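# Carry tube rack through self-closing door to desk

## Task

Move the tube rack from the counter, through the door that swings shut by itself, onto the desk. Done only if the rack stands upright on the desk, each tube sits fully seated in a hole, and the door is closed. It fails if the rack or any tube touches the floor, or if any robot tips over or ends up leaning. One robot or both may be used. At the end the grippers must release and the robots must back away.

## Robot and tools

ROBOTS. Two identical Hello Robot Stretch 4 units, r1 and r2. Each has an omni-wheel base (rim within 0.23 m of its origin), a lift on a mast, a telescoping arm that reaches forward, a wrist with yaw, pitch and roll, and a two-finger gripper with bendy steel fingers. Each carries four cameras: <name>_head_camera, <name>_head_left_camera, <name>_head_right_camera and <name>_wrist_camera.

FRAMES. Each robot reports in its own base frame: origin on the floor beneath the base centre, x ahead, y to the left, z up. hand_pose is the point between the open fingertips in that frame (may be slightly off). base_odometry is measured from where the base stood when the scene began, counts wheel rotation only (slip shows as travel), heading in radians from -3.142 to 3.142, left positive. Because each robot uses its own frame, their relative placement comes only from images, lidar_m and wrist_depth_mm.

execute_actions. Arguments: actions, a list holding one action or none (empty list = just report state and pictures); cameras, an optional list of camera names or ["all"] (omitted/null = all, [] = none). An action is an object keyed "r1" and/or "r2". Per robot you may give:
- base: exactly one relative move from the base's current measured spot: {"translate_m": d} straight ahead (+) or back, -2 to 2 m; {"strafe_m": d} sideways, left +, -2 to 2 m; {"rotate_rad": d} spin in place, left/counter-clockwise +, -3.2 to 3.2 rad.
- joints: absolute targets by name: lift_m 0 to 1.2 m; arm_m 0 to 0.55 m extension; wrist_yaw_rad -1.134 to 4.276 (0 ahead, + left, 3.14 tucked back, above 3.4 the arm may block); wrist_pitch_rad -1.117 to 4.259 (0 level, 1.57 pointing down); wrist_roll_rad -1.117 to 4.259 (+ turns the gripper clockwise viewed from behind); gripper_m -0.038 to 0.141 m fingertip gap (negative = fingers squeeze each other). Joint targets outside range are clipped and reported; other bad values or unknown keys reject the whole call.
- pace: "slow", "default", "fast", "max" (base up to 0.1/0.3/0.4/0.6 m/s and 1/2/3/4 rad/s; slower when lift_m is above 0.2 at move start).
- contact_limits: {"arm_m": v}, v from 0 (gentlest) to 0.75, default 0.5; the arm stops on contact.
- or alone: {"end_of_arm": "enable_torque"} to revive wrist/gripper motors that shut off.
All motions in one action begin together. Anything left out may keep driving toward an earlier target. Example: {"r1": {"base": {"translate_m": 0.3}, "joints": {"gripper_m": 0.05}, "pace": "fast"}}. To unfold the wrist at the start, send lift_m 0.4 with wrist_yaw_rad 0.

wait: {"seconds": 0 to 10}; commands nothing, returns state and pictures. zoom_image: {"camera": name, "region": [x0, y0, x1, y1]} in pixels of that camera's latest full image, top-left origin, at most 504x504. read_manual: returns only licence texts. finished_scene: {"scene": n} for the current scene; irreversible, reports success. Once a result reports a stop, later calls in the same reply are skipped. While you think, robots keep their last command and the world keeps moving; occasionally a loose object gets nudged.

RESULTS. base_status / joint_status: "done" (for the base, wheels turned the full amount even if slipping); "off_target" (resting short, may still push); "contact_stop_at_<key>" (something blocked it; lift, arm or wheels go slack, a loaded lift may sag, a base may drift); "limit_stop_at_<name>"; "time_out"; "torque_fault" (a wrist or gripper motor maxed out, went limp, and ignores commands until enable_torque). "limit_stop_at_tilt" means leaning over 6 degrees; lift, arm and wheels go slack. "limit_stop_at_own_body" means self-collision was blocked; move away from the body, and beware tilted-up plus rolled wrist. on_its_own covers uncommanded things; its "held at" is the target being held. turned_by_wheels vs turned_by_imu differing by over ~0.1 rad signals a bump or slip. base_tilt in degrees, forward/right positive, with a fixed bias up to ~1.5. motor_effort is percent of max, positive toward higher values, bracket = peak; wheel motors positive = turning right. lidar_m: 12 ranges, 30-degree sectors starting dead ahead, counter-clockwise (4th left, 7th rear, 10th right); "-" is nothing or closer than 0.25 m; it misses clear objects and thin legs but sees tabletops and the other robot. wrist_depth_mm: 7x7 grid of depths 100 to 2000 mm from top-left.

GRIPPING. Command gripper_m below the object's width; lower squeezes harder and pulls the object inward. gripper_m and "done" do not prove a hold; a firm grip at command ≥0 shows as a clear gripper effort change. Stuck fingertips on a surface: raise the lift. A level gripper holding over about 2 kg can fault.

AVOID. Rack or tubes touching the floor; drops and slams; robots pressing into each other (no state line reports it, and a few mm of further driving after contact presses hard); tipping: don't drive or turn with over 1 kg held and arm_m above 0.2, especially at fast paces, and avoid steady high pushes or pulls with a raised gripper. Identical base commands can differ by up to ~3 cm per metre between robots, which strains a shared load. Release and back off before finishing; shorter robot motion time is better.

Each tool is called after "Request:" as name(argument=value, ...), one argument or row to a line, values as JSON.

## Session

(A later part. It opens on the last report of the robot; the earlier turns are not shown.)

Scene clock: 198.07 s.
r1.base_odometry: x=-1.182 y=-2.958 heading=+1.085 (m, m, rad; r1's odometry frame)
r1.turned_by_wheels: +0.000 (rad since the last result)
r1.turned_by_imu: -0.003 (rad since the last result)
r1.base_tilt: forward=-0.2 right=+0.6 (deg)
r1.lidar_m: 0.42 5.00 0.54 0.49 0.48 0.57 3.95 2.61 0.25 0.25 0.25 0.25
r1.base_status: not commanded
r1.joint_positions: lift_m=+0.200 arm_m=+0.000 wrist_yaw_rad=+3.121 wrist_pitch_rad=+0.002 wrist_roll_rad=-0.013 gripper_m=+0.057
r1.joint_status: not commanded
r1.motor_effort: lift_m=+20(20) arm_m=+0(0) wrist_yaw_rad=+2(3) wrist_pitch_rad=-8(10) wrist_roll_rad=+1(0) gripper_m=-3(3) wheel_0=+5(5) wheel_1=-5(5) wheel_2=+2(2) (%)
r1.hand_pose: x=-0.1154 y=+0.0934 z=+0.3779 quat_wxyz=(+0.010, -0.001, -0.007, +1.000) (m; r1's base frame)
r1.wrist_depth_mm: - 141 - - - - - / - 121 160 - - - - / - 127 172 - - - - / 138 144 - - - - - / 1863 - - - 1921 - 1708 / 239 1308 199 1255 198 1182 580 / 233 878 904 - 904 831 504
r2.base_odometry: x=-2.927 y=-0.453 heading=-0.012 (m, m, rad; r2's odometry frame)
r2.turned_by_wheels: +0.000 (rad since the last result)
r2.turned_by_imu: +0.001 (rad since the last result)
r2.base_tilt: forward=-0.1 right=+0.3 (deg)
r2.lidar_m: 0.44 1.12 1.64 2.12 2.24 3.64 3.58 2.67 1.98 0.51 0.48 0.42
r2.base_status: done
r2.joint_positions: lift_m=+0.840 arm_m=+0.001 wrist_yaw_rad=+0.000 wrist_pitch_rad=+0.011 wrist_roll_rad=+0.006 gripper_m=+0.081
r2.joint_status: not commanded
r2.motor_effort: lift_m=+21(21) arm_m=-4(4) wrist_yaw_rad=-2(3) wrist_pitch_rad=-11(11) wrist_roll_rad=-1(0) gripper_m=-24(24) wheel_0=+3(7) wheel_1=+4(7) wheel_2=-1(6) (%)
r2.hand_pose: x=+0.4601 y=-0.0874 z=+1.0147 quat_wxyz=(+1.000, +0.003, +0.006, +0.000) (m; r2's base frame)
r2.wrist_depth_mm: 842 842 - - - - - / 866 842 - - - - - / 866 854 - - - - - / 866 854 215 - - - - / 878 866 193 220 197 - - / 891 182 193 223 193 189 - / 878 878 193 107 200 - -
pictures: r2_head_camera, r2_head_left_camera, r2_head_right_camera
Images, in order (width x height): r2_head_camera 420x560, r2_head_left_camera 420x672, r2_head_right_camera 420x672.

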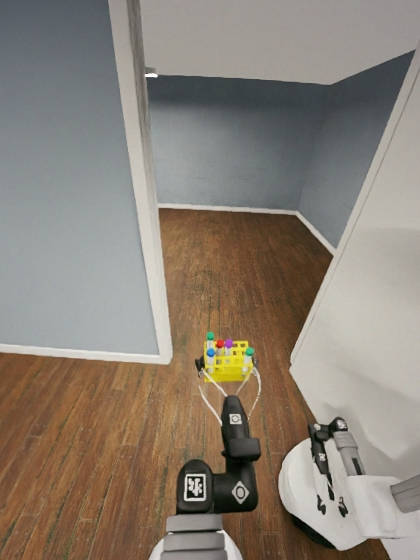

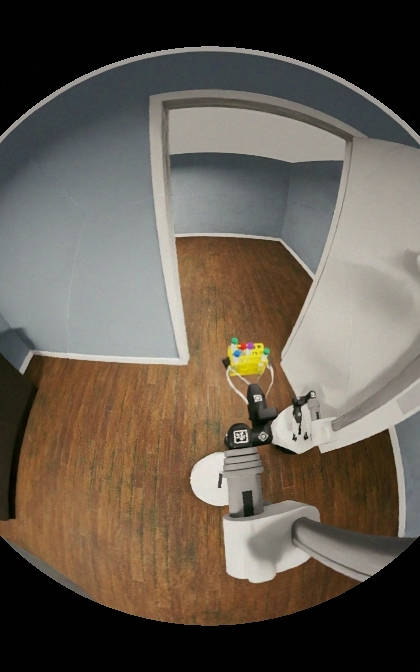

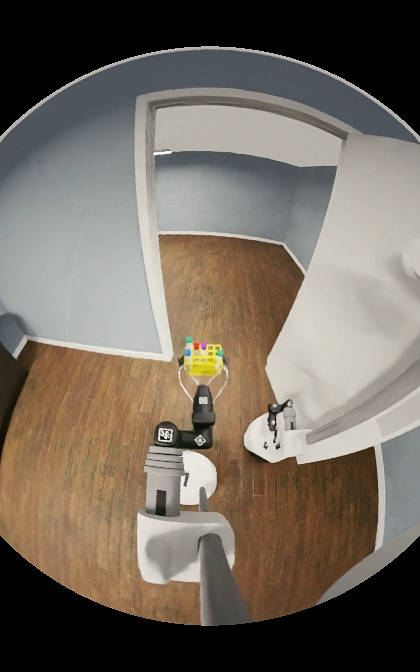

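Request:
execute_actions(
  actions=[
    {"r2":{"base":{"strafe_m":-0.09},"pace":"slow"}},
  ],
  cameras=[],
)

Request:
execute_actions(
  actions=[
    {"r2":{"base":{"translate_m":0.6},"pace":"slow"}},
  ],
  cameras=["r2_head_camera","r2_head_left_camera","r2_head_right_camera"],
)

Scene clock: 202.00 s.
r1.base_odometry: x=-1.182 y=-2.958 heading=+1.085 (m, m, rad; r1's odometry frame)
r1.turned_by_wheels: +0.000 (rad since the last result)
r1.turned_by_imu: -0.002 (rad since the last result)
r1.base_tilt: forward=-0.1 right=+0.6 (deg)
r1.lidar_m: 0.41 5.01 0.40 0.39 0.41 0.48 3.94 2.61 0.25 0.25 0.25 0.25
r1.base_status: not commanded
r1.joint_positions: lift_m=+0.200 arm_m=+0.000 wrist_yaw_rad=+3.121 wrist_pitch_rad=+0.002 wrist_roll_rad=-0.013 gripper_m=+0.057
r1.joint_status: not commanded
r1.motor_effort: lift_m=+19(20) arm_m=+0(0) wrist_yaw_rad=+2(4) wrist_pitch_rad=-7(9) wrist_roll_rad=+1(1) gripper_m=-3(4) wheel_0=+5(5) wheel_1=-5(5) wheel_2=+2(1) (%)
r1.hand_pose: x=-0.1154 y=+0.0934 z=+0.3779 quat_wxyz=(+0.010, -0.001, -0.007, +1.000) (m; r1's base frame)
r1.wrist_depth_mm: - 140 - - - - - / - 121 160 - - - - / - 127 171 - - - - / 138 144 - - - - 521 / 1756 - - - 1863 - 1464 / 238 1281 198 1255 198 564 521 / 233 904 931 - 904 512 430
r2.base_odometry: x=-2.928 y=-0.543 heading=-0.012 (m, m, rad; r2's odometry frame)
r2.turned_by_wheels: +0.000 (rad since the last result)
r2.turned_by_imu: +0.002 (rad since the last result)
r2.base_tilt: forward=-0.2 right=+0.3 (deg)
r2.lidar_m: 0.44 1.12 1.63 2.23 2.35 3.62 3.58 2.56 1.87 0.43 0.41 0.45
r2.base_status: done
r2.joint_positions: lift_m=+0.840 arm_m=+0.001 wrist_yaw_rad=+0.000 wrist_pitch_rad=+0.011 wrist_roll_rad=+0.006 gripper_m=+0.081
r2.joint_status: not commanded
r2.motor_effort: lift_m=+21(21) arm_m=-4(4) wrist_yaw_rad=-3(2) wrist_pitch_rad=-11(12) wrist_roll_rad=+0(1) gripper_m=-26(24) wheel_0=+3(12) wheel_1=-3(8) wheel_2=+1(3) (%)
r2.hand_pose: x=+0.4601 y=-0.0874 z=+1.0147 quat_wxyz=(+1.000, +0.003, +0.006, +0.000) (m; r2's base frame)
r2.wrist_depth_mm: 842 - - - - - 831 / 842 946 - - - - 854 / 854 931 - - - - 842 / 866 917 215 - - - 854 / 866 866 193 220 197 - 866 / 878 182 193 223 193 189 854 / 891 891 193 107 200 - 854
pictures: none
No camera images: the call's "cameras" was empty. Leave "cameras" out to get every camera's image.

Scene clock: 209.30 s.
r1.base_odometry: x=-1.182 y=-2.958 heading=+1.085 (m, m, rad; r1's odometry frame)
r1.turned_by_wheels: +0.000 (rad since the last result)
r1.turned_by_imu: -0.003 (rad since the last result)
r1.base_tilt: forward=-0.2 right=+0.7 (deg)
r1.lidar_m: 0.41 0.69 0.42 0.43 2.83 4.08 3.95 2.60 0.25 0.25 0.25 0.25
r1.base_status: not commanded
r1.joint_positions: lift_m=+0.200 arm_m=+0.000 wrist_yaw_rad=+3.121 wrist_pitch_rad=+0.002 wrist_roll_rad=-0.013 gripper_m=+0.057
r1.joint_status: not commanded
r1.motor_effort: lift_m=+20(20) arm_m=+0(0) wrist_yaw_rad=+2(2) wrist_pitch_rad=-9(8) wrist_roll_rad=+0(1) gripper_m=-4(1) wheel_0=+5(5) wheel_1=-5(5) wheel_2=+2(1) (%)
r1.hand_pose: x=-0.1154 y=+0.0934 z=+0.3779 quat_wxyz=(+0.010, -0.001, -0.007, +1.000) (m; r1's base frame)
r1.wrist_depth_mm: - 140 - - - - - / - 121 160 - - - - / - 127 172 - - - - / 138 144 - - - - - / 1808 - - - 1921 - 1921 / 239 1308 199 1255 198 1160 1138 / 232 904 917 - 904 842 854
r2.base_odometry: x=-2.328 y=-0.550 heading=-0.011 (m, m, rad; r2's odometry frame)
r2.turned_by_wheels: +0.001 (rad since the last result)
r2.turned_by_imu: +0.001 (rad since the last result)
r2.base_tilt: forward=-0.2 right=+0.2 (deg)
r2.lidar_m: 0.43 0.58 0.70 2.18 2.33 4.26 - 0.52 0.40 0.44 0.67 0.44
r2.base_status: done
r2.joint_positions: lift_m=+0.840 arm_m=+0.001 wrist_yaw_rad=+0.000 wrist_pitch_rad=+0.011 wrist_roll_rad=+0.006 gripper_m=+0.081
r2.joint_status: not commanded
r2.motor_effort: lift_m=+21(21) arm_m=-4(4) wrist_yaw_rad=-4(1) wrist_pitch_rad=-12(12) wrist_roll_rad=+0(1) gripper_m=-25(29) wheel_0=+4(4) wheel_1=+4(7) wheel_2=-1(8) (%)
r2.hand_pose: x=+0.4601 y=-0.0874 z=+1.0147 quat_wxyz=(+1.000, +0.003, +0.006, +0.000) (m; r2's base frame)
r2.wrist_depth_mm: - - - - - - - / - - - - - - - / - - - - - - - / - - 215 - - - - / - - 193 220 198 - - / - 182 193 223 193 190 - / - - 193 107 200 - -
pictures: r2_head_camera, r2_head_left_camera, r2_head_right_camera
Images, in order (width x height): r2_head_camera 420x560, r2_head_left_camera 420x672, r2_head_right_camera 420x672.

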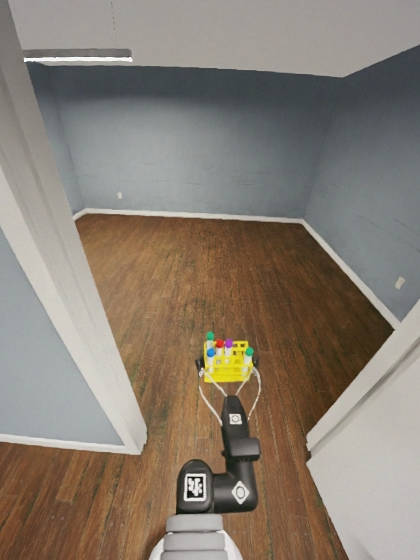

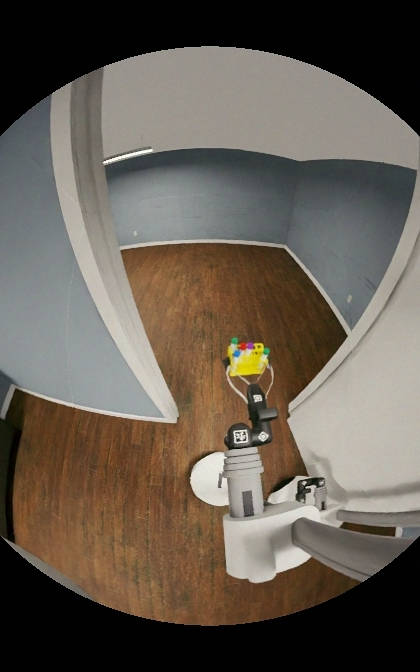

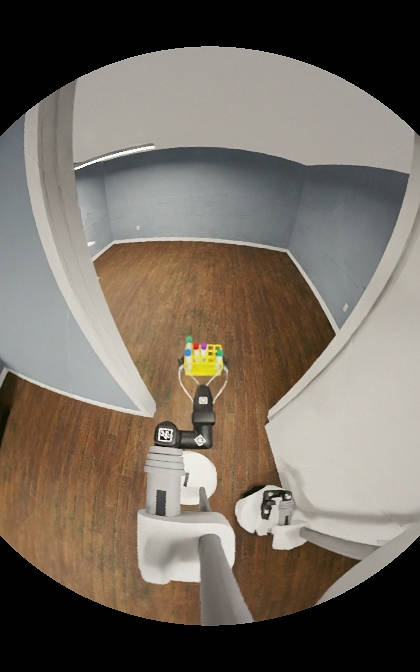

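Request:
execute_actions(
  actions=[
    {"r2":{"base":{"translate_m":0.4},"pace":"slow"}},
  ],
  cameras=["r2_head_left_camera"],
)

Request:
execute_actions(
  actions=[
    {"r2":{"base":{"translate_m":1.35}}},
  ],
  cameras=["r2_head_left_camera","r1_head_right_camera","r1_head_left_camera"],
)

Scene clock: 216.27 s.
r1.base_odometry: x=-1.182 y=-2.958 heading=+1.085 (m, m, rad; r1's odometry frame)
r1.turned_by_wheels: +0.000 (rad since the last result)
r1.turned_by_imu: -0.003 (rad since the last result)
r1.base_tilt: forward=-0.1 right=+0.6 (deg)
r1.lidar_m: 0.40 0.67 0.67 2.49 2.83 4.11 3.93 2.61 0.25 0.25 0.25 0.25
r1.base_status: not commanded
r1.joint_positions: lift_m=+0.200 arm_m=+0.000 wrist_yaw_rad=+3.121 wrist_pitch_rad=+0.002 wrist_roll_rad=-0.013 gripper_m=+0.057
r1.joint_status: not commanded
r1.motor_effort: lift_m=+20(20) arm_m=+0(0) wrist_yaw_rad=+4(4) wrist_pitch_rad=-7(10) wrist_roll_rad=+1(0) gripper_m=-3(1) wheel_0=+5(5) wheel_1=-5(5) wheel_2=+1(1) (%)
r1.hand_pose: x=-0.1154 y=+0.0934 z=+0.3779 quat_wxyz=(+0.010, -0.001, -0.007, +1.000) (m; r1's base frame)
r1.wrist_depth_mm: - 140 - - - - - / - 121 160 - - - - / - 127 173 - - - - / 138 144 - - - - - / 1808 - - - 1921 - 1921 / 239 1308 199 1255 198 1160 1160 / 233 878 904 - 917 831 854
r2.base_odometry: x=-1.929 y=-0.555 heading=-0.011 (m, m, rad; r2's odometry frame)
r2.turned_by_wheels: +0.000 (rad since the last result)
r2.turned_by_imu: +0.002 (rad since the last result)
r2.base_tilt: forward=-0.3 right=+0.4 (deg)
r2.lidar_m: 0.42 2.73 0.32 0.33 2.29 4.25 - 0.67 0.68 0.60 2.04 0.42
r2.base_status: done
r2.joint_positions: lift_m=+0.840 arm_m=+0.001 wrist_yaw_rad=+0.000 wrist_pitch_rad=+0.011 wrist_roll_rad=+0.006 gripper_m=+0.081
r2.joint_status: not commanded
r2.motor_effort: lift_m=+21(21) arm_m=-4(4) wrist_yaw_rad=+0(2) wrist_pitch_rad=-11(11) wrist_roll_rad=-1(0) gripper_m=-27(27) wheel_0=+3(3) wheel_1=+5(7) wheel_2=-3(6) (%)
r2.hand_pose: x=+0.4601 y=-0.0874 z=+1.0147 quat_wxyz=(+1.000, +0.003, +0.006, +0.000) (m; r2's base frame)
r2.wrist_depth_mm: - - - - - - - / - - - - - - - / - - - - - - - / - - 216 - - - - / - - 193 219 198 - - / - 182 193 222 193 189 - / - - 193 107 200 - -
pictures: r2_head_left_camera
Images, in order (width x height): r2_head_left_camera 420x672.

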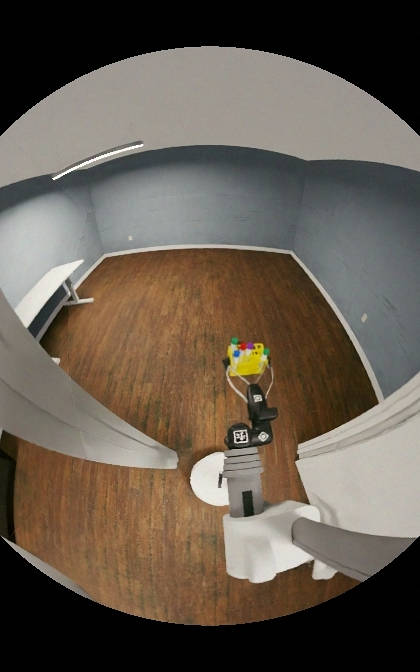

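Scene clock: 222.23 s.
r1.base_odometry: x=-1.182 y=-2.958 heading=+1.085 (m, m, rad; r1's odometry frame)
r1.turned_by_wheels: +0.000 (rad since the last result)
r1.turned_by_imu: -0.002 (rad since the last result)
r1.base_tilt: forward=-0.2 right=+0.6 (deg)
r1.lidar_m: 0.40 1.91 1.18 2.49 2.86 4.09 3.92 2.62 0.25 0.25 0.25 0.25
r1.base_status: not commanded
r1.joint_positions: lift_m=+0.200 arm_m=+0.000 wrist_yaw_rad=+3.121 wrist_pitch_rad=+0.002 wrist_roll_rad=-0.013 gripper_m=+0.057
r1.joint_status: not commanded
r1.motor_effort: lift_m=+20(20) arm_m=+0(0) wrist_yaw_rad=+6(4) wrist_pitch_rad=-9(8) wrist_roll_rad=-1(1) gripper_m=-2(4) wheel_0=+5(5) wheel_1=-5(5) wheel_2=+1(2) (%)
r1.hand_pose: x=-0.1154 y=+0.0934 z=+0.3779 quat_wxyz=(+0.010, -0.001, -0.007, +1.000) (m; r1's base frame)
r1.wrist_depth_mm: - 140 - - - - - / - 121 160 - - - - / - 127 172 - - - - / 138 144 - - - - - / 1808 - - - 1983 - 1921 / 238 1281 199 1255 198 1160 1160 / 233 891 917 - 917 842 842
r2.base_odometry: x=-0.579 y=-0.569 heading=-0.010 (m, m, rad; r2's odometry frame)
r2.turned_by_wheels: +0.001 (rad since the last result)
r2.turned_by_imu: -0.002 (rad since the last result)
r2.base_tilt: forward=-0.3 right=+0.3 (deg)
r2.lidar_m: 0.43 3.00 1.99 1.91 1.55 1.16 1.23 1.36 1.71 1.98 2.13 0.43
r2.base_status: done
r2.joint_positions: lift_m=+0.840 arm_m=+0.001 wrist_yaw_rad=+0.000 wrist_pitch_rad=+0.011 wrist_roll_rad=+0.006 gripper_m=+0.081
r2.joint_status: not commanded
r2.motor_effort: lift_m=+21(21) arm_m=-4(4) wrist_yaw_rad=-1(1) wrist_pitch_rad=-12(12) wrist_roll_rad=+0(1) gripper_m=-27(26) wheel_0=+3(4) wheel_1=+4(7) wheel_2=+0(7) (%)
r2.hand_pose: x=+0.4601 y=-0.0874 z=+1.0147 quat_wxyz=(+1.000, +0.003, +0.006, +0.000) (m; r2's base frame)
r2.wrist_depth_mm: - - - - - - - / - - - - - - - / - - - - - - - / - - 216 - - - - / - - 194 220 197 - - / - 182 194 223 193 190 - / - - 193 107 200 - -
pictures: r1_head_left_camera, r1_head_right_camera, r2_head_left_camera
Images, in order (width x height): r1_head_left_camera 420x672, r1_head_right_camera 420x672, r2_head_left_camera 420x672.

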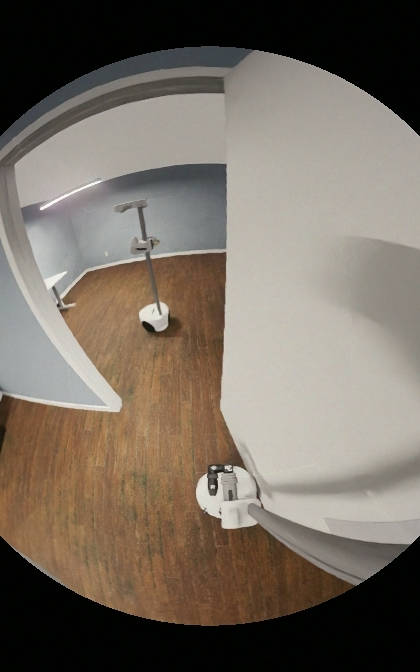

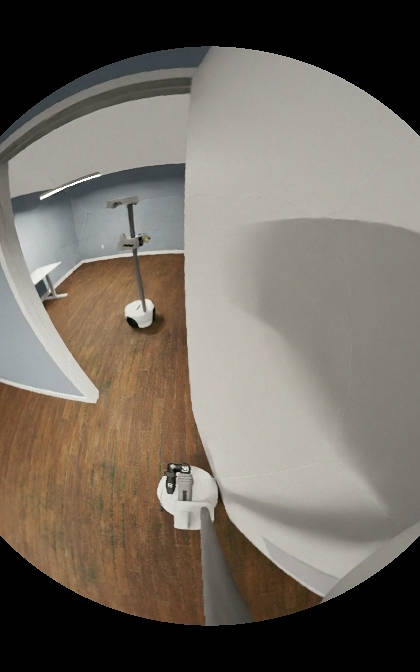

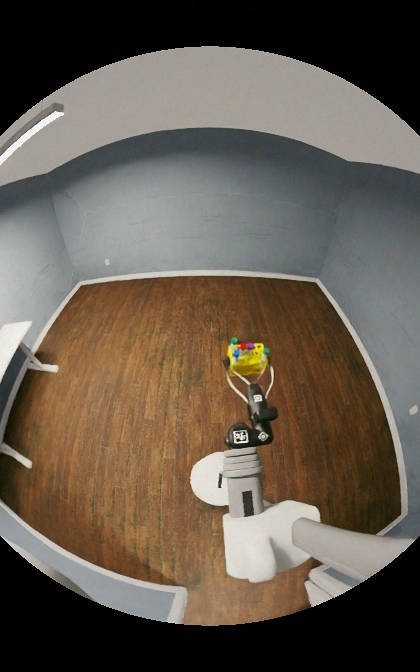

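Request:
execute_actions(
  actions=[
    {"r1":{"base":{"strafe_m":0.34},"pace":"slow"},"r2":{"base":{"rotate_rad":1.53},"pace":"slow"}},
  ],
  cameras=[],
)

Request:
execute_actions(
  actions=[
    {"r1":{"base":{"translate_m":0.25},"pace":"slow"},"r2":{"base":{"translate_m":0.6},"joints":{"lift_m":0.8}}},
  ],
  cameras=["r2_head_camera","r2_head_left_camera","r1_head_right_camera"],
)

Request:
execute_actions(
  actions=[
    {"r1":{"base":{"strafe_m":0.25},"pace":"slow"}},
  ],
  cameras=["r1_head_right_camera","r1_head_left_camera"],
)

Scene clock: 230.23 s.
r1.base_odometry: x=-1.482 y=-2.799 heading=+1.085 (m, m, rad; r1's odometry frame)
r1.turned_by_wheels: +0.000 (rad since the last result)
r1.turned_by_imu: -0.002 (rad since the last result)
r1.base_tilt: forward=-0.2 right=+0.6 (deg)
r1.lidar_m: 1.80 0.93 1.00 2.44 2.49 4.10 4.10 0.25 0.25 - 0.25 0.36
r1.base_status: done
r1.joint_positions: lift_m=+0.200 arm_m=+0.000 wrist_yaw_rad=+3.121 wrist_pitch_rad=+0.002 wrist_roll_rad=-0.013 gripper_m=+0.057
r1.joint_status: not commanded
r1.motor_effort: lift_m=+19(20) arm_m=+0(0) wrist_yaw_rad=+3(4) wrist_pitch_rad=-9(8) wrist_roll_rad=+2(0) gripper_m=-5(4) wheel_0=+3(6) wheel_1=-4(8) wheel_2=+1(1) (%)
r1.hand_pose: x=-0.1154 y=+0.0934 z=+0.3779 quat_wxyz=(+0.010, -0.001, -0.007, +1.000) (m; r1's base frame)
r1.wrist_depth_mm: - 141 - - - - - / - 121 160 - - - - / - 127 172 - - - - / 138 144 - - - - - / 1808 - - - 1863 - 1983 / 239 1308 200 1229 198 1160 1160 / 233 891 917 - 917 831 842
r2.base_odometry: x=-0.579 y=-0.569 heading=+1.519 (m, m, rad; r2's odometry frame)
r2.turned_by_wheels: +1.529 (rad since the last result)
r2.turned_by_imu: +1.569 (rad since the last result)
r2.base_tilt: forward=-0.1 right=+0.3 (deg)
r2.lidar_m: 0.42 1.56 1.16 1.14 1.35 1.65 2.00 2.09 2.92 2.84 2.99 0.43
r2.base_status: done
r2.joint_positions: lift_m=+0.840 arm_m=+0.001 wrist_yaw_rad=+0.000 wrist_pitch_rad=+0.011 wrist_roll_rad=+0.006 gripper_m=+0.081
r2.joint_status: not commanded
r2.motor_effort: lift_m=+21(21) arm_m=-4(4) wrist_yaw_rad=-2(1) wrist_pitch_rad=-12(11) wrist_roll_rad=+0(1) gripper_m=-25(25) wheel_0=-3(5) wheel_1=-5(8) wheel_2=-3(5) (%)
r2.hand_pose: x=+0.4601 y=-0.0874 z=+1.0147 quat_wxyz=(+1.000, +0.003, +0.006, +0.000) (m; r2's base frame)
r2.wrist_depth_mm: 1756 - - - - - - / 1808 - - - - - - / 1808 - - - - - - / 1756 - 215 - - - - / 1756 - 193 220 197 - - / 1756 182 193 223 193 189 - / 1661 - 193 107 200 - -
pictures: none
No camera images: the call's "cameras" was empty. Leave "cameras" out to get every camera's image.

Scene clock: 234.03 s.
r1.base_odometry: x=-1.366 y=-2.578 heading=+1.084 (m, m, rad; r1's odometry frame)
r1.turned_by_wheels: -0.001 (rad since the last result)
r1.turned_by_imu: -0.003 (rad since the last result)
r1.base_tilt: forward=-0.2 right=+0.6 (deg)
r1.lidar_m: 4.60 1.77 0.76 1.60 2.51 4.17 0.42 0.25 - 0.25 0.25 0.41
r1.base_status: done
r1.joint_positions: lift_m=+0.200 arm_m=+0.000 wrist_yaw_rad=+3.121 wrist_pitch_rad=+0.002 wrist_roll_rad=-0.013 gripper_m=+0.057
r1.joint_status: not commanded
r1.motor_effort: lift_m=+19(20) arm_m=+0(0) wrist_yaw_rad=+3(5) wrist_pitch_rad=-9(7) wrist_roll_rad=+0(1) gripper_m=-2(4) wheel_0=+7(8) wheel_1=-6(5) wheel_2=-8(9) (%)
r1.hand_pose: x=-0.1154 y=+0.0934 z=+0.3779 quat_wxyz=(+0.010, -0.001, -0.007, +1.000) (m; r1's base frame)
r1.wrist_depth_mm: - 140 - - - - - / - 121 160 - - - - / - 127 172 - - - - / 138 144 - - - - - / 353 462 - - 1921 - 1863 / 239 455 199 1281 198 1182 1118 / 232 413 891 - 904 842 854
r2.base_odometry: x=-0.548 y=+0.030 heading=+1.519 (m, m, rad; r2's odometry frame)
r2.turned_by_wheels: +0.000 (rad since the last result)
r2.turned_by_imu: +0.000 (rad since the last result)
r2.base_tilt: forward=-0.2 right=+0.4 (deg)
r2.lidar_m: 0.41 1.35 1.16 1.11 1.18 1.73 2.62 2.72 2.96 2.84 2.98 1.36
r2.base_status: done
r2.joint_positions: lift_m=+0.800 arm_m=+0.001 wrist_yaw_rad=+0.000 wrist_pitch_rad=+0.011 wrist_roll_rad=+0.006 gripper_m=+0.081
r2.joint_status: all done
r2.motor_effort: lift_m=+14(21) arm_m=-4(4) wrist_yaw_rad=+0(3) wrist_pitch_rad=-12(11) wrist_roll_rad=+0(0) gripper_m=-29(23) wheel_0=+1(8) wheel_1=+2(8) wheel_2=+2(9) (%)
r2.hand_pose: x=+0.4601 y=-0.0874 z=+0.9753 quat_wxyz=(+1.000, +0.003, +0.006, +0.000) (m; r2's base frame)
r2.wrist_depth_mm: 1808 1863 1808 1808 1808 1808 1808 / 1808 1863 1863 1863 1863 1808 1863 / 1756 1863 1863 1863 1808 1863 1808 / 1756 1863 215 1863 1863 1863 1921 / 1708 1863 193 220 198 1397 1397 / 1756 182 193 222 193 189 1863 / 1661 1921 193 107 200 1863 1863
pictures: r1_head_right_camera, r2_head_camera, r2_head_left_camera
Images, in order (width x height): r1_head_right_camera 420x672, r2_head_camera 420x560, r2_head_left_camera 420x672.

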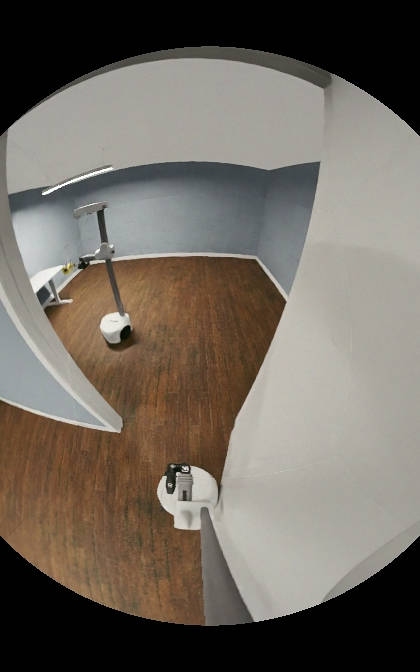

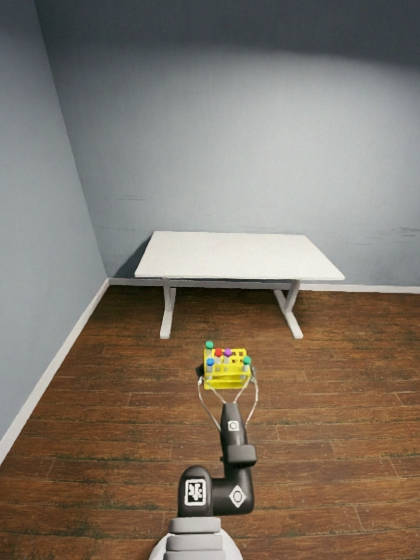

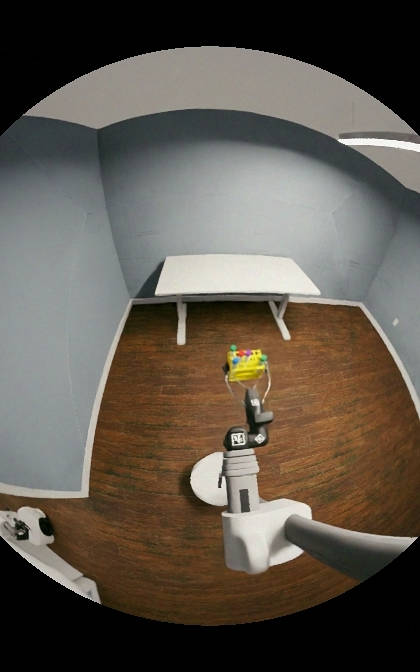

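Scene clock: 237.70 s.
r1.base_odometry: x=-1.587 y=-2.461 heading=+1.085 (m, m, rad; r1's odometry frame)
r1.turned_by_wheels: +0.001 (rad since the last result)
r1.turned_by_imu: -0.001 (rad since the last result)
r1.base_tilt: forward=-0.2 right=+0.6 (deg)
r1.lidar_m: 4.59 0.56 0.62 1.55 2.26 3.82 0.27 0.25 - 0.25 0.31 2.64
r1.base_status: done
r1.joint_positions: lift_m=+0.200 arm_m=+0.000 wrist_yaw_rad=+3.121 wrist_pitch_rad=+0.002 wrist_roll_rad=-0.013 gripper_m=+0.057
r1.joint_status: not commanded
r1.motor_effort: lift_m=+19(19) arm_m=+0(0) wrist_yaw_rad=+3(2) wrist_pitch_rad=-10(8) wrist_roll_rad=-1(0) gripper_m=-5(3) wheel_0=+3(6) wheel_1=-6(7) wheel_2=+11(11) (%)
r1.hand_pose: x=-0.1154 y=+0.0934 z=+0.3779 quat_wxyz=(+0.010, -0.001, -0.007, +1.000) (m; r1's base frame)
r1.wrist_depth_mm: - 141 - - - - - / - 121 160 - - - - / - 127 172 - - - - / 138 144 430 - - - - / 310 368 1756 - 1921 - 1921 / 239 366 199 1281 198 1182 1138 / 233 345 640 - 904 842 854
r2.base_odometry: x=-0.548 y=+0.030 heading=+1.519 (m, m, rad; r2's odometry frame)
r2.turned_by_wheels: +0.000 (rad since the last result)
r2.turned_by_imu: +0.001 (rad since the last result)
r2.base_tilt: forward=-0.2 right=+0.2 (deg)
r2.lidar_m: 0.38 1.37 1.15 1.10 1.15 1.74 2.61 2.75 2.95 2.85 2.97 1.34
r2.base_status: not commanded
r2.joint_positions: lift_m=+0.800 arm_m=+0.001 wrist_yaw_rad=+0.000 wrist_pitch_rad=+0.011 wrist_roll_rad=+0.006 gripper_m=+0.081
r2.joint_status: not commanded
r2.motor_effort: lift_m=+14(14) arm_m=-4(4) wrist_yaw_rad=-2(1) wrist_pitch_rad=-11(11) wrist_roll_rad=-1(1) gripper_m=-25(28) wheel_0=+1(1) wheel_1=+2(1) wheel_2=+2(2) (%)
r2.hand_pose: x=+0.4601 y=-0.0874 z=+0.9753 quat_wxyz=(+1.000, +0.003, +0.006, +0.000) (m; r2's base frame)
r2.wrist_depth_mm: 1808 1863 1808 1808 1808 1808 1808 / 1808 1863 1808 1808 1808 1863 1808 / 1808 1863 1863 1863 1863 1863 1863 / 1756 1863 214 1863 1863 1863 1863 / 1756 1863 193 220 198 1430 1397 / 1756 182 193 222 193 189 1921 / 1618 1921 193 107 200 1921 1921
pictures: r1_head_left_camera, r1_head_right_camera
Images, in order (width x height): r1_head_left_camera 420x672, r1_head_right_camera 420x672.

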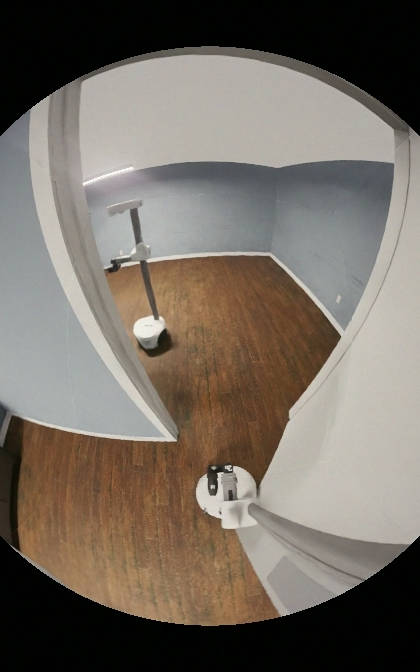

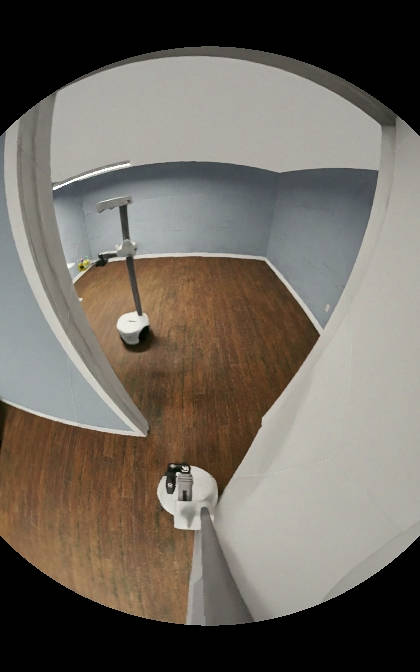

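Request:
execute_actions(
  actions=[
    {"r1":{"base":{"translate_m":0.7},"pace":"slow"},"r2":{"base":{"translate_m":0.7},"joints":{"lift_m":0.72},"pace":"slow"}},
  ],
  cameras=["r1_head_left_camera","r2_head_camera","r2_wrist_camera"],
)

Scene clock: 248.03 s.
r1.base_odometry: x=-1.260 y=-1.842 heading=+1.085 (m, m, rad; r1's odometry frame)
r1.turned_by_wheels: +0.000 (rad since the last result)
r1.turned_by_imu: -0.006 (rad since the last result)
r1.base_tilt: forward=-0.1 right=+0.6 (deg)
r1.lidar_m: 3.90 4.02 1.54 0.44 0.38 0.25 0.25 0.25 0.27 0.59 1.94 2.55
r1.base_status: done
r1.joint_positions: lift_m=+0.200 arm_m=+0.000 wrist_yaw_rad=+3.121 wrist_pitch_rad=+0.002 wrist_roll_rad=-0.013 gripper_m=+0.057
r1.joint_status: not commanded
r1.motor_effort: lift_m=+20(20) arm_m=+0(0) wrist_yaw_rad=+2(2) wrist_pitch_rad=-9(9) wrist_roll_rad=+0(1) gripper_m=-4(4) wheel_0=+2(8) wheel_1=+2(6) wheel_2=-3(7) (%)
r1.hand_pose: x=-0.1154 y=+0.0934 z=+0.3779 quat_wxyz=(+0.010, -0.001, -0.007, +1.000) (m; r1's base frame)
r1.wrist_depth_mm: - 141 347 355 366 379 387 / - 121 160 357 368 382 389 / - 127 172 362 370 382 392 / 138 144 347 364 373 384 394 / 336 345 351 364 373 387 397 / 238 345 200 366 198 389 402 / 233 345 357 - 382 389 402
r2.base_odometry: x=-0.512 y=+0.729 heading=+1.519 (m, m, rad; r2's odometry frame)
r2.turned_by_wheels: +0.000 (rad since the last result)
r2.turned_by_imu: +0.001 (rad since the last result)
r2.base_tilt: forward=-0.1 right=+0.4 (deg)
r2.lidar_m: 0.42 0.64 1.15 1.08 1.15 1.52 3.35 3.44 2.94 2.86 0.84 0.42
r2.base_status: done
r2.joint_positions: lift_m=+0.720 arm_m=+0.001 wrist_yaw_rad=+0.000 wrist_pitch_rad=+0.011 wrist_roll_rad=+0.006 gripper_m=+0.081
r2.joint_status: all done
r2.motor_effort: lift_m=+14(16) arm_m=-4(4) wrist_yaw_rad=+0(3) wrist_pitch_rad=-12(11) wrist_roll_rad=-1(0) gripper_m=-24(26) wheel_0=+1(10) wheel_1=+3(6) wheel_2=-4(9) (%)
r2.hand_pose: x=+0.4601 y=-0.0874 z=+0.8953 quat_wxyz=(+1.000, +0.003, +0.006, +0.000) (m; r2's base frame)
r2.wrist_depth_mm: 1160 1160 1160 1182 1160 1160 1160 / 1160 1182 1160 1160 1182 1160 1182 / 1182 1182 1182 1182 1160 1182 1160 / 1182 1205 215 1182 1182 1182 1182 / 1182 1205 193 220 198 1060 1025 / 707 182 193 222 192 189 627 / 462 459 193 107 200 459 449
pictures: r1_head_left_camera, r2_head_camera, r2_wrist_camera
Images, in order (width x height): r1_head_left_camera 420x672, r2_head_camera 420x560, r2_wrist_camera 616x392.

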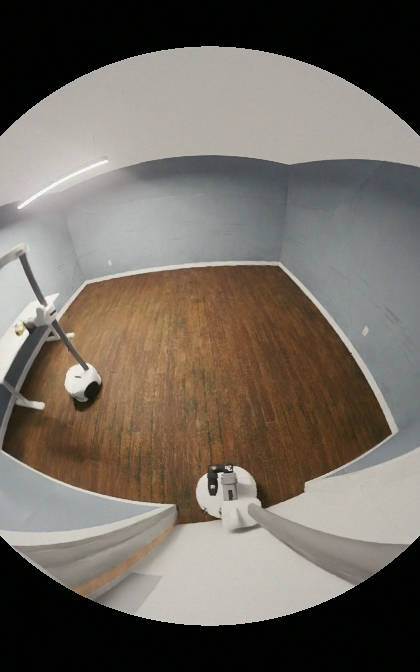

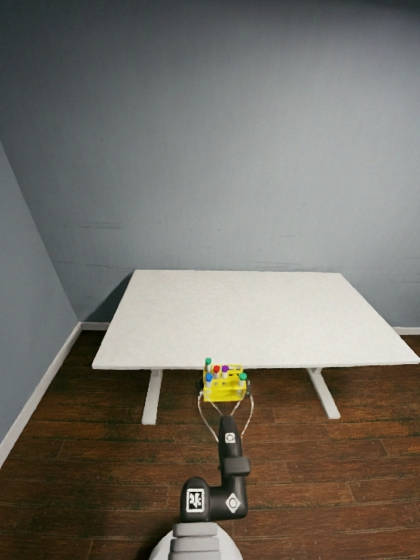

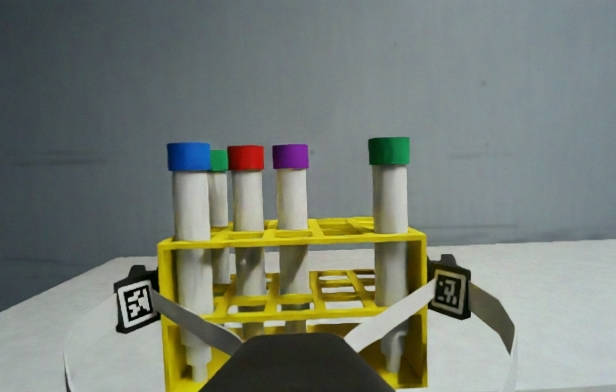

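Request:
execute_actions(
  actions=[
    {"r1":{"base":{"translate_m":0.5},"pace":"slow"},"r2":{"joints":{"arm_m":0.4},"pace":"slow"}},
  ],
  cameras=[],
)

Request:
execute_actions(
  actions=[
    {"r2":{"joints":{"lift_m":0.64},"pace":"slow"}},
  ],
  cameras=["r2_head_camera","r2_wrist_camera","r2_head_left_camera"],
)

Scene clock: 256.47 s.
r1.base_odometry: x=-1.027 y=-1.400 heading=+1.086 (m, m, rad; r1's odometry frame)
r1.turned_by_wheels: +0.000 (rad since the last result)
r1.turned_by_imu: -0.005 (rad since the last result)
r1.base_tilt: forward=-0.2 right=+0.6 (deg)
r1.lidar_m: 3.40 3.47 1.34 1.35 0.90 0.69 0.66 0.68 0.84 1.86 1.92 2.53
r1.base_status: done
r1.joint_positions: lift_m=+0.200 arm_m=+0.000 wrist_yaw_rad=+3.121 wrist_pitch_rad=+0.002 wrist_roll_rad=-0.013 gripper_m=+0.057
r1.joint_status: not commanded
r1.motor_effort: lift_m=+20(20) arm_m=+0(0) wrist_yaw_rad=+4(4) wrist_pitch_rad=-8(9) wrist_roll_rad=+1(0) gripper_m=-3(3) wheel_0=+3(6) wheel_1=+3(10) wheel_2=-2(12) (%)
r1.hand_pose: x=-0.1154 y=+0.0934 z=+0.3779 quat_wxyz=(+0.010, -0.001, -0.007, +1.000) (m; r1's base frame)
r1.wrist_depth_mm: - 140 768 768 788 715 715 / - 121 160 788 778 715 723 / - 127 172 788 798 723 723 / 138 144 778 788 788 741 741 / 778 788 788 788 798 732 741 / 239 798 199 788 198 723 750 / 234 798 798 - 820 732 732
r2.base_odometry: x=-0.512 y=+0.729 heading=+1.519 (m, m, rad; r2's odometry frame)
r2.turned_by_wheels: +0.000 (rad since the last result)
r2.turned_by_imu: +0.003 (rad since the last result)
r2.base_tilt: forward=-0.2 right=+0.2 (deg)
r2.lidar_m: 0.60 0.63 1.15 1.09 1.16 1.30 1.41 3.44 2.94 2.86 0.89 0.65
r2.base_status: not commanded
r2.joint_positions: lift_m=+0.720 arm_m=+0.399 wrist_yaw_rad=+0.000 wrist_pitch_rad=+0.011 wrist_roll_rad=+0.006 gripper_m=+0.081
r2.joint_status: all done
r2.motor_effort: lift_m=+14(14) arm_m=+4(5) wrist_yaw_rad=-2(2) wrist_pitch_rad=-11(11) wrist_roll_rad=+0(1) gripper_m=-27(22) wheel_0=+1(1) wheel_1=+2(3) wheel_2=-4(4) (%)
r2.hand_pose: x=+0.8586 y=-0.0874 z=+0.8953 quat_wxyz=(+1.000, +0.003, +0.006, +0.000) (m; r2's base frame)
r2.wrist_depth_mm: 778 768 778 778 778 778 778 / 778 778 778 788 778 778 788 / 798 788 788 788 788 788 788 / 798 798 215 798 798 798 788 / 798 809 193 220 198 798 809 / 699 183 193 223 193 189 621 / 455 455 193 107 200 452 445
pictures: none
No camera images: the call's "cameras" was empty. Leave "cameras" out to get every camera's image.

Scene clock: 258.00 s.
r1.base_odometry: x=-1.027 y=-1.400 heading=+1.086 (m, m, rad; r1's odometry frame)
r1.turned_by_wheels: +0.000 (rad since the last result)
r1.turned_by_imu: -0.001 (rad since the last result)
r1.base_tilt: forward=-0.1 right=+0.6 (deg)
r1.lidar_m: 3.40 3.48 1.34 1.34 0.92 0.70 0.66 0.68 0.84 1.86 1.92 2.53
r1.base_status: not commanded
r1.joint_positions: lift_m=+0.200 arm_m=+0.000 wrist_yaw_rad=+3.121 wrist_pitch_rad=+0.002 wrist_roll_rad=-0.013 gripper_m=+0.057
r1.joint_status: not commanded
r1.motor_effort: lift_m=+20(20) arm_m=+0(0) wrist_yaw_rad=+3(5) wrist_pitch_rad=-8(9) wrist_roll_rad=-1(0) gripper_m=-4(5) wheel_0=+3(3) wheel_1=+3(3) wheel_2=-2(2) (%)
r1.hand_pose: x=-0.1154 y=+0.0934 z=+0.3779 quat_wxyz=(+0.010, -0.001, -0.007, +1.000) (m; r1's base frame)
r1.wrist_depth_mm: - 141 778 778 778 723 715 / - 121 160 778 788 723 723 / - 127 172 798 798 732 723 / 138 144 778 798 788 723 741 / 778 778 788 788 809 741 741 / 239 798 199 809 198 732 741 / 232 788 798 - 809 741 732
r2.base_odometry: x=-0.512 y=+0.729 heading=+1.519 (m, m, rad; r2's odometry frame)
r2.turned_by_wheels: +0.000 (rad since the last result)
r2.turned_by_imu: +0.001 (rad since the last result)
r2.base_tilt: forward=-0.1 right=+0.4 (deg)
r2.lidar_m: 0.59 0.64 1.11 1.10 1.15 1.32 1.40 3.45 2.96 2.86 0.88 0.62
r2.base_status: not commanded
r2.joint_positions: lift_m=+0.640 arm_m=+0.399 wrist_yaw_rad=+0.000 wrist_pitch_rad=+0.011 wrist_roll_rad=+0.006 gripper_m=+0.081
r2.joint_status: all done
r2.motor_effort: lift_m=+14(13) arm_m=+4(4) wrist_yaw_rad=-2(1) wrist_pitch_rad=-11(11) wrist_roll_rad=+0(0) gripper_m=-25(23) wheel_0=+1(1) wheel_1=+3(3) wheel_2=-4(3) (%)
r2.hand_pose: x=+0.8586 y=-0.0874 z=+0.8153 quat_wxyz=(+1.000, +0.003, +0.006, +0.000) (m; r2's base frame)
r2.wrist_depth_mm: 768 778 768 778 778 788 778 / 788 788 778 778 778 788 778 / 788 778 778 788 778 788 788 / 798 798 215 788 798 788 788 / 788 798 193 220 198 683 668 / 452 182 193 222 193 189 407 / 298 296 193 107 200 296 293
pictures: r2_head_camera, r2_head_left_camera, r2_wrist_camera
Images, in order (width x height): r2_head_camera 420x560, r2_head_left_camera 420x672, r2_wrist_camera 616x392.

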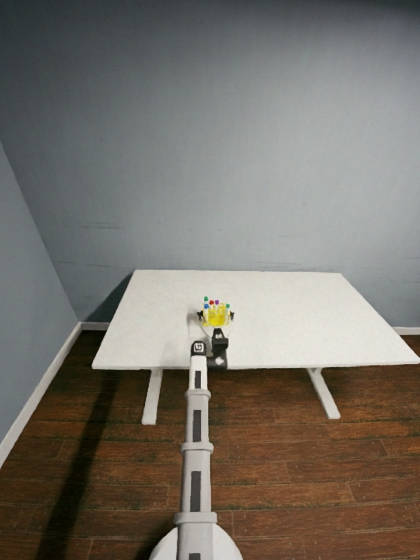

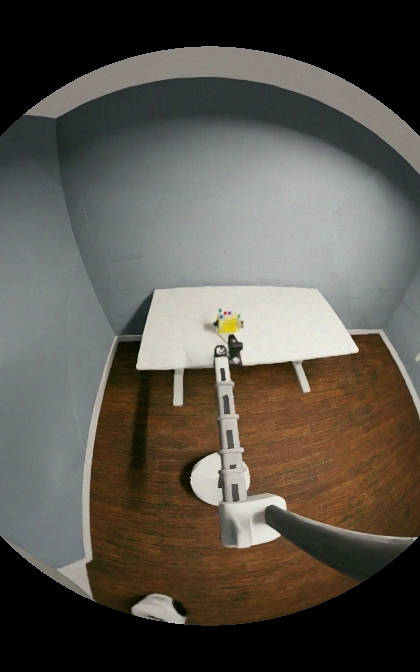

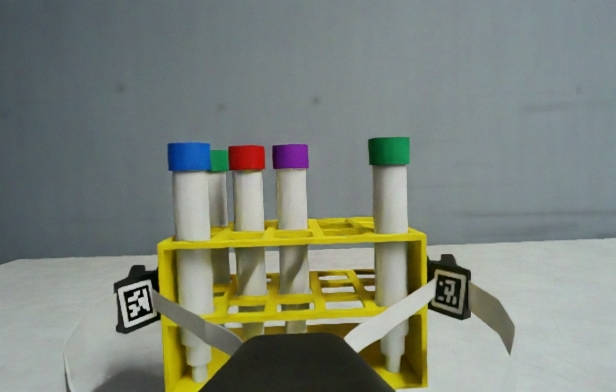

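Request:
execute_actions(
  actions=[
    {"r2":{"joints":{"lift_m":0.622},"pace":"slow"}},
  ],
  cameras=["r2_wrist_camera"],
)

Scene clock: 260.30 s.
r1.base_odometry: x=-1.027 y=-1.400 heading=+1.086 (m, m, rad; r1's odometry frame)
r1.turned_by_wheels: +0.000 (rad since the last result)
r1.turned_by_imu: -0.001 (rad since the last result)
r1.base_tilt: forward=-0.2 right=+0.6 (deg)
r1.lidar_m: 3.39 3.50 1.34 1.35 0.92 0.70 0.67 0.67 0.84 1.86 1.90 2.55
r1.base_status: not commanded
r1.joint_positions: lift_m=+0.200 arm_m=+0.000 wrist_yaw_rad=+3.121 wrist_pitch_rad=+0.002 wrist_roll_rad=-0.013 gripper_m=+0.057
r1.joint_status: not commanded
r1.motor_effort: lift_m=+19(19) arm_m=+0(0) wrist_yaw_rad=+4(5) wrist_pitch_rad=-9(6) wrist_roll_rad=+1(0) gripper_m=-3(3) wheel_0=+3(3) wheel_1=+3(3) wheel_2=-1(1) (%)
r1.hand_pose: x=-0.1154 y=+0.0934 z=+0.3779 quat_wxyz=(+0.010, -0.001, -0.007, +1.000) (m; r1's base frame)
r1.wrist_depth_mm: - 140 778 768 768 723 723 / - 121 160 778 788 723 723 / - 127 172 788 778 723 723 / 138 144 778 788 788 732 732 / 768 778 788 798 798 741 741 / 238 798 200 798 198 723 750 / 233 788 798 - 820 732 741
r2.base_odometry: x=-0.512 y=+0.729 heading=+1.519 (m, m, rad; r2's odometry frame)
r2.turned_by_wheels: +0.000 (rad since the last result)
r2.turned_by_imu: +0.001 (rad since the last result)
r2.base_tilt: forward=-0.1 right=+0.4 (deg)
r2.lidar_m: 0.60 0.61 1.15 1.09 1.15 1.31 1.40 3.46 2.95 2.86 0.89 0.62
r2.base_status: not commanded
r2.joint_positions: lift_m=+0.622 arm_m=+0.399 wrist_yaw_rad=+0.000 wrist_pitch_rad=+0.011 wrist_roll_rad=+0.006 gripper_m=+0.081
r2.joint_status: all done
r2.motor_effort: lift_m=+14(15) arm_m=+4(4) wrist_yaw_rad=-1(2) wrist_pitch_rad=-12(11) wrist_roll_rad=+0(0) gripper_m=-28(27) wheel_0=+1(1) wheel_1=+3(3) wheel_2=-3(4) (%)
r2.hand_pose: x=+0.8586 y=-0.0874 z=+0.7973 quat_wxyz=(+1.000, +0.003, +0.006, +0.000) (m; r2's base frame)
r2.wrist_depth_mm: 768 778 768 778 768 768 778 / 778 778 778 778 778 778 788 / 788 788 778 788 788 788 788 / 798 798 215 798 788 798 798 / 707 683 193 220 198 603 580 / 399 182 193 223 193 189 357 / 263 260 193 107 200 259 257
pictures: r2_wrist_camera
Images, in order (width x height): r2_wrist_camera 616x392.

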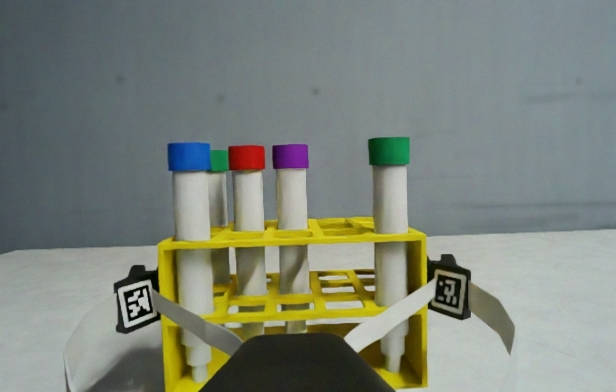

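Request:
execute_actions(
  actions=[
    {"r2":{"joints":{"lift_m":0.608},"pace":"slow"}},
  ],
  cameras=["r2_wrist_camera"],
)

Scene clock: 262.57 s.
r1.base_odometry: x=-1.027 y=-1.400 heading=+1.086 (m, m, rad; r1's odometry frame)
r1.turned_by_wheels: +0.000 (rad since the last result)
r1.turned_by_imu: -0.001 (rad since the last result)
r1.base_tilt: forward=-0.2 right=+0.6 (deg)
r1.lidar_m: 3.40 3.49 1.34 1.35 0.91 0.70 0.67 0.67 0.84 1.87 1.91 2.55
r1.base_status: not commanded
r1.joint_positions: lift_m=+0.200 arm_m=+0.000 wrist_yaw_rad=+3.121 wrist_pitch_rad=+0.002 wrist_roll_rad=-0.013 gripper_m=+0.057
r1.joint_status: not commanded
r1.motor_effort: lift_m=+20(20) arm_m=+0(0) wrist_yaw_rad=+4(3) wrist_pitch_rad=-9(8) wrist_roll_rad=+0(2) gripper_m=-5(2) wheel_0=+3(3) wheel_1=+3(3) wheel_2=-2(2) (%)
r1.hand_pose: x=-0.1154 y=+0.0934 z=+0.3779 quat_wxyz=(+0.010, -0.001, -0.007, +1.000) (m; r1's base frame)
r1.wrist_depth_mm: - 141 778 788 788 723 723 / - 121 160 778 788 723 723 / - 127 172 788 798 723 723 / 138 144 778 788 809 732 732 / 778 788 788 788 788 732 741 / 239 798 200 788 198 723 732 / 232 798 778 - 820 732 741
r2.base_odometry: x=-0.512 y=+0.729 heading=+1.519 (m, m, rad; r2's odometry frame)
r2.turned_by_wheels: +0.000 (rad since the last result)
r2.turned_by_imu: +0.001 (rad since the last result)
r2.base_tilt: forward=-0.2 right=+0.4 (deg)
r2.lidar_m: 0.60 0.62 1.13 1.07 1.17 1.31 1.40 3.47 3.00 2.87 0.86 0.64
r2.base_status: not commanded
r2.joint_positions: lift_m=+0.608 arm_m=+0.399 wrist_yaw_rad=+0.000 wrist_pitch_rad=+0.011 wrist_roll_rad=+0.006 gripper_m=+0.081
r2.joint_status: all done
r2.motor_effort: lift_m=+14(15) arm_m=+4(5) wrist_yaw_rad=+0(2) wrist_pitch_rad=-11(12) wrist_roll_rad=+0(0) gripper_m=-25(27) wheel_0=+1(1) wheel_1=+3(2) wheel_2=-3(4) (%)
r2.hand_pose: x=+0.8586 y=-0.0874 z=+0.7833 quat_wxyz=(+1.000, +0.003, +0.006, +0.000) (m; r2's base frame)
r2.wrist_depth_mm: 768 768 778 778 778 768 778 / 778 778 778 778 778 778 778 / 788 788 788 788 778 788 788 / 798 788 215 788 788 798 788 / 634 615 193 220 198 539 521 / 359 182 193 223 193 189 319 / 236 234 193 108 200 233 230
pictures: r2_wrist_camera
Images, in order (width x height): r2_wrist_camera 616x392.

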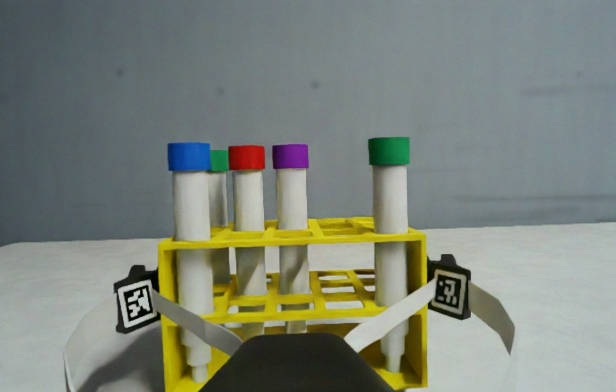

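Request:
execute_actions(
  actions=[
    {"r2":{"joints":{"lift_m":0.602},"pace":"slow"}},
  ],
  cameras=[],
)

Scene clock: 264.77 s.
r1.base_odometry: x=-1.027 y=-1.400 heading=+1.086 (m, m, rad; r1's odometry frame)
r1.turned_by_wheels: +0.000 (rad since the last result)
r1.turned_by_imu: -0.001 (rad since the last result)
r1.base_tilt: forward=-0.1 right=+0.6 (deg)
r1.lidar_m: 3.38 3.49 1.32 1.33 0.91 0.69 0.66 0.68 0.85 1.86 1.92 2.54
r1.base_status: not commanded
r1.joint_positions: lift_m=+0.200 arm_m=+0.000 wrist_yaw_rad=+3.121 wrist_pitch_rad=+0.002 wrist_roll_rad=-0.013 gripper_m=+0.057
r1.joint_status: not commanded
r1.motor_effort: lift_m=+20(20) arm_m=+0(0) wrist_yaw_rad=+5(4) wrist_pitch_rad=-8(10) wrist_roll_rad=+1(0) gripper_m=-6(4) wheel_0=+3(3) wheel_1=+3(3) wheel_2=-2(1) (%)
r1.hand_pose: x=-0.1154 y=+0.0934 z=+0.3779 quat_wxyz=(+0.010, -0.001, -0.007, +1.000) (m; r1's base frame)
r1.wrist_depth_mm: - 140 768 768 788 715 723 / - 121 160 778 788 715 723 / - 127 172 788 788 723 732 / 138 144 778 788 788 732 723 / 788 788 788 788 809 741 750 / 238 788 199 798 198 723 750 / 233 788 809 - 820 741 741
r2.base_odometry: x=-0.512 y=+0.729 heading=+1.519 (m, m, rad; r2's odometry frame)
r2.turned_by_wheels: +0.000 (rad since the last result)
r2.turned_by_imu: +0.001 (rad since the last result)
r2.base_tilt: forward=-0.2 right=+0.2 (deg)
r2.lidar_m: 0.59 0.63 1.14 1.08 1.15 1.32 1.44 3.45 2.96 2.85 0.87 0.63
r2.base_status: not commanded
r2.joint_positions: lift_m=+0.602 arm_m=+0.399 wrist_yaw_rad=+0.000 wrist_pitch_rad=+0.011 wrist_roll_rad=+0.006 gripper_m=+0.081
r2.joint_status: all done
r2.motor_effort: lift_m=+14(13) arm_m=+4(4) wrist_yaw_rad=-3(1) wrist_pitch_rad=-11(11) wrist_roll_rad=-1(0) gripper_m=-24(25) wheel_0=+1(1) wheel_1=+3(3) wheel_2=-3(4) (%)
r2.hand_pose: x=+0.8586 y=-0.0874 z=+0.7773 quat_wxyz=(+1.000, +0.003, +0.006, +0.000) (m; r2's base frame)
r2.wrist_depth_mm: 768 778 778 778 768 768 778 / 778 778 788 778 788 788 788 / 788 778 788 778 778 788 798 / 798 788 215 798 798 788 788 / 603 580 193 220 198 512 500 / 340 182 193 222 193 189 304 / 224 222 193 107 200 220 218
pictures: none
No camera images: the call's "cameras" was empty. Leave "cameras" out to get every camera's image.

Not yet touching by effort; a bit more.

Request:
execute_actions(
  actions=[
    {"r2":{"joints":{"lift_m":0.596},"pace":"slow"}},
  ],
  cameras=["r2_wrist_camera"],
)

Scene clock: 266.43 s.
r1.base_odometry: x=-1.027 y=-1.400 heading=+1.086 (m, m, rad; r1's odometry frame)
r1.turned_by_wheels: +0.000 (rad since the last result)
r1.turned_by_imu: -0.001 (rad since the last result)
r1.base_tilt: forward=-0.2 right=+0.6 (deg)
r1.lidar_m: 3.39 3.50 1.33 1.35 0.92 0.70 0.65 0.67 0.85 1.86 1.91 2.55
r1.base_status: not commanded
r1.joint_positions: lift_m=+0.200 arm_m=+0.000 wrist_yaw_rad=+3.121 wrist_pitch_rad=+0.002 wrist_roll_rad=-0.013 gripper_m=+0.057
r1.joint_status: not commanded
r1.motor_effort: lift_m=+20(20) arm_m=+0(0) wrist_yaw_rad=+3(4) wrist_pitch_rad=-9(8) wrist_roll_rad=+0(0) gripper_m=-4(1) wheel_0=+3(3) wheel_1=+3(3) wheel_2=-2(1) (%)
r1.hand_pose: x=-0.1154 y=+0.0934 z=+0.3779 quat_wxyz=(+0.010, -0.001, -0.007, +1.000) (m; r1's base frame)
r1.wrist_depth_mm: - 140 768 768 788 723 732 / - 121 160 778 788 715 732 / - 127 172 778 788 723 732 / 138 144 788 788 798 732 750 / 778 788 778 798 798 741 741 / 239 788 199 798 198 732 750 / 232 788 809 - 809 732 732
r2.base_odometry: x=-0.512 y=+0.729 heading=+1.519 (m, m, rad; r2's odometry frame)
r2.turned_by_wheels: +0.000 (rad since the last result)
r2.turned_by_imu: +0.001 (rad since the last result)
r2.base_tilt: forward=-0.3 right=+0.5 (deg)
r2.lidar_m: 0.59 0.61 1.14 1.10 1.15 1.30 1.40 3.45 2.96 2.88 0.89 0.64
r2.base_status: not commanded
r2.joint_positions: lift_m=+0.596 arm_m=+0.399 wrist_yaw_rad=+0.000 wrist_pitch_rad=+0.010 wrist_roll_rad=+0.006 gripper_m=+0.081
r2.joint_status: all done
r2.motor_effort: lift_m=+13(12) arm_m=+4(4) wrist_yaw_rad=+1(0) wrist_pitch_rad=-8(11) wrist_roll_rad=+0(1) gripper_m=-23(24) wheel_0=+1(1) wheel_1=+3(3) wheel_2=-4(4) (%)
r2.hand_pose: x=+0.8586 y=-0.0874 z=+0.7716 quat_wxyz=(+1.000, +0.003, +0.005, +0.000) (m; r2's base frame)
r2.wrist_depth_mm: 778 768 768 778 778 778 768 / 778 778 778 788 778 778 778 / 788 788 788 788 788 788 788 / 788 798 214 788 798 798 798 / 580 559 193 219 196 492 480 / 325 182 193 222 193 189 291 / 213 211 193 107 198 211 208
pictures: r2_wrist_camera
Images, in order (width x height): r2_wrist_camera 616x392.

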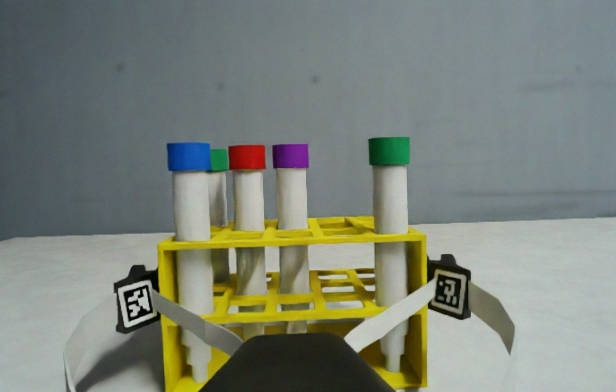

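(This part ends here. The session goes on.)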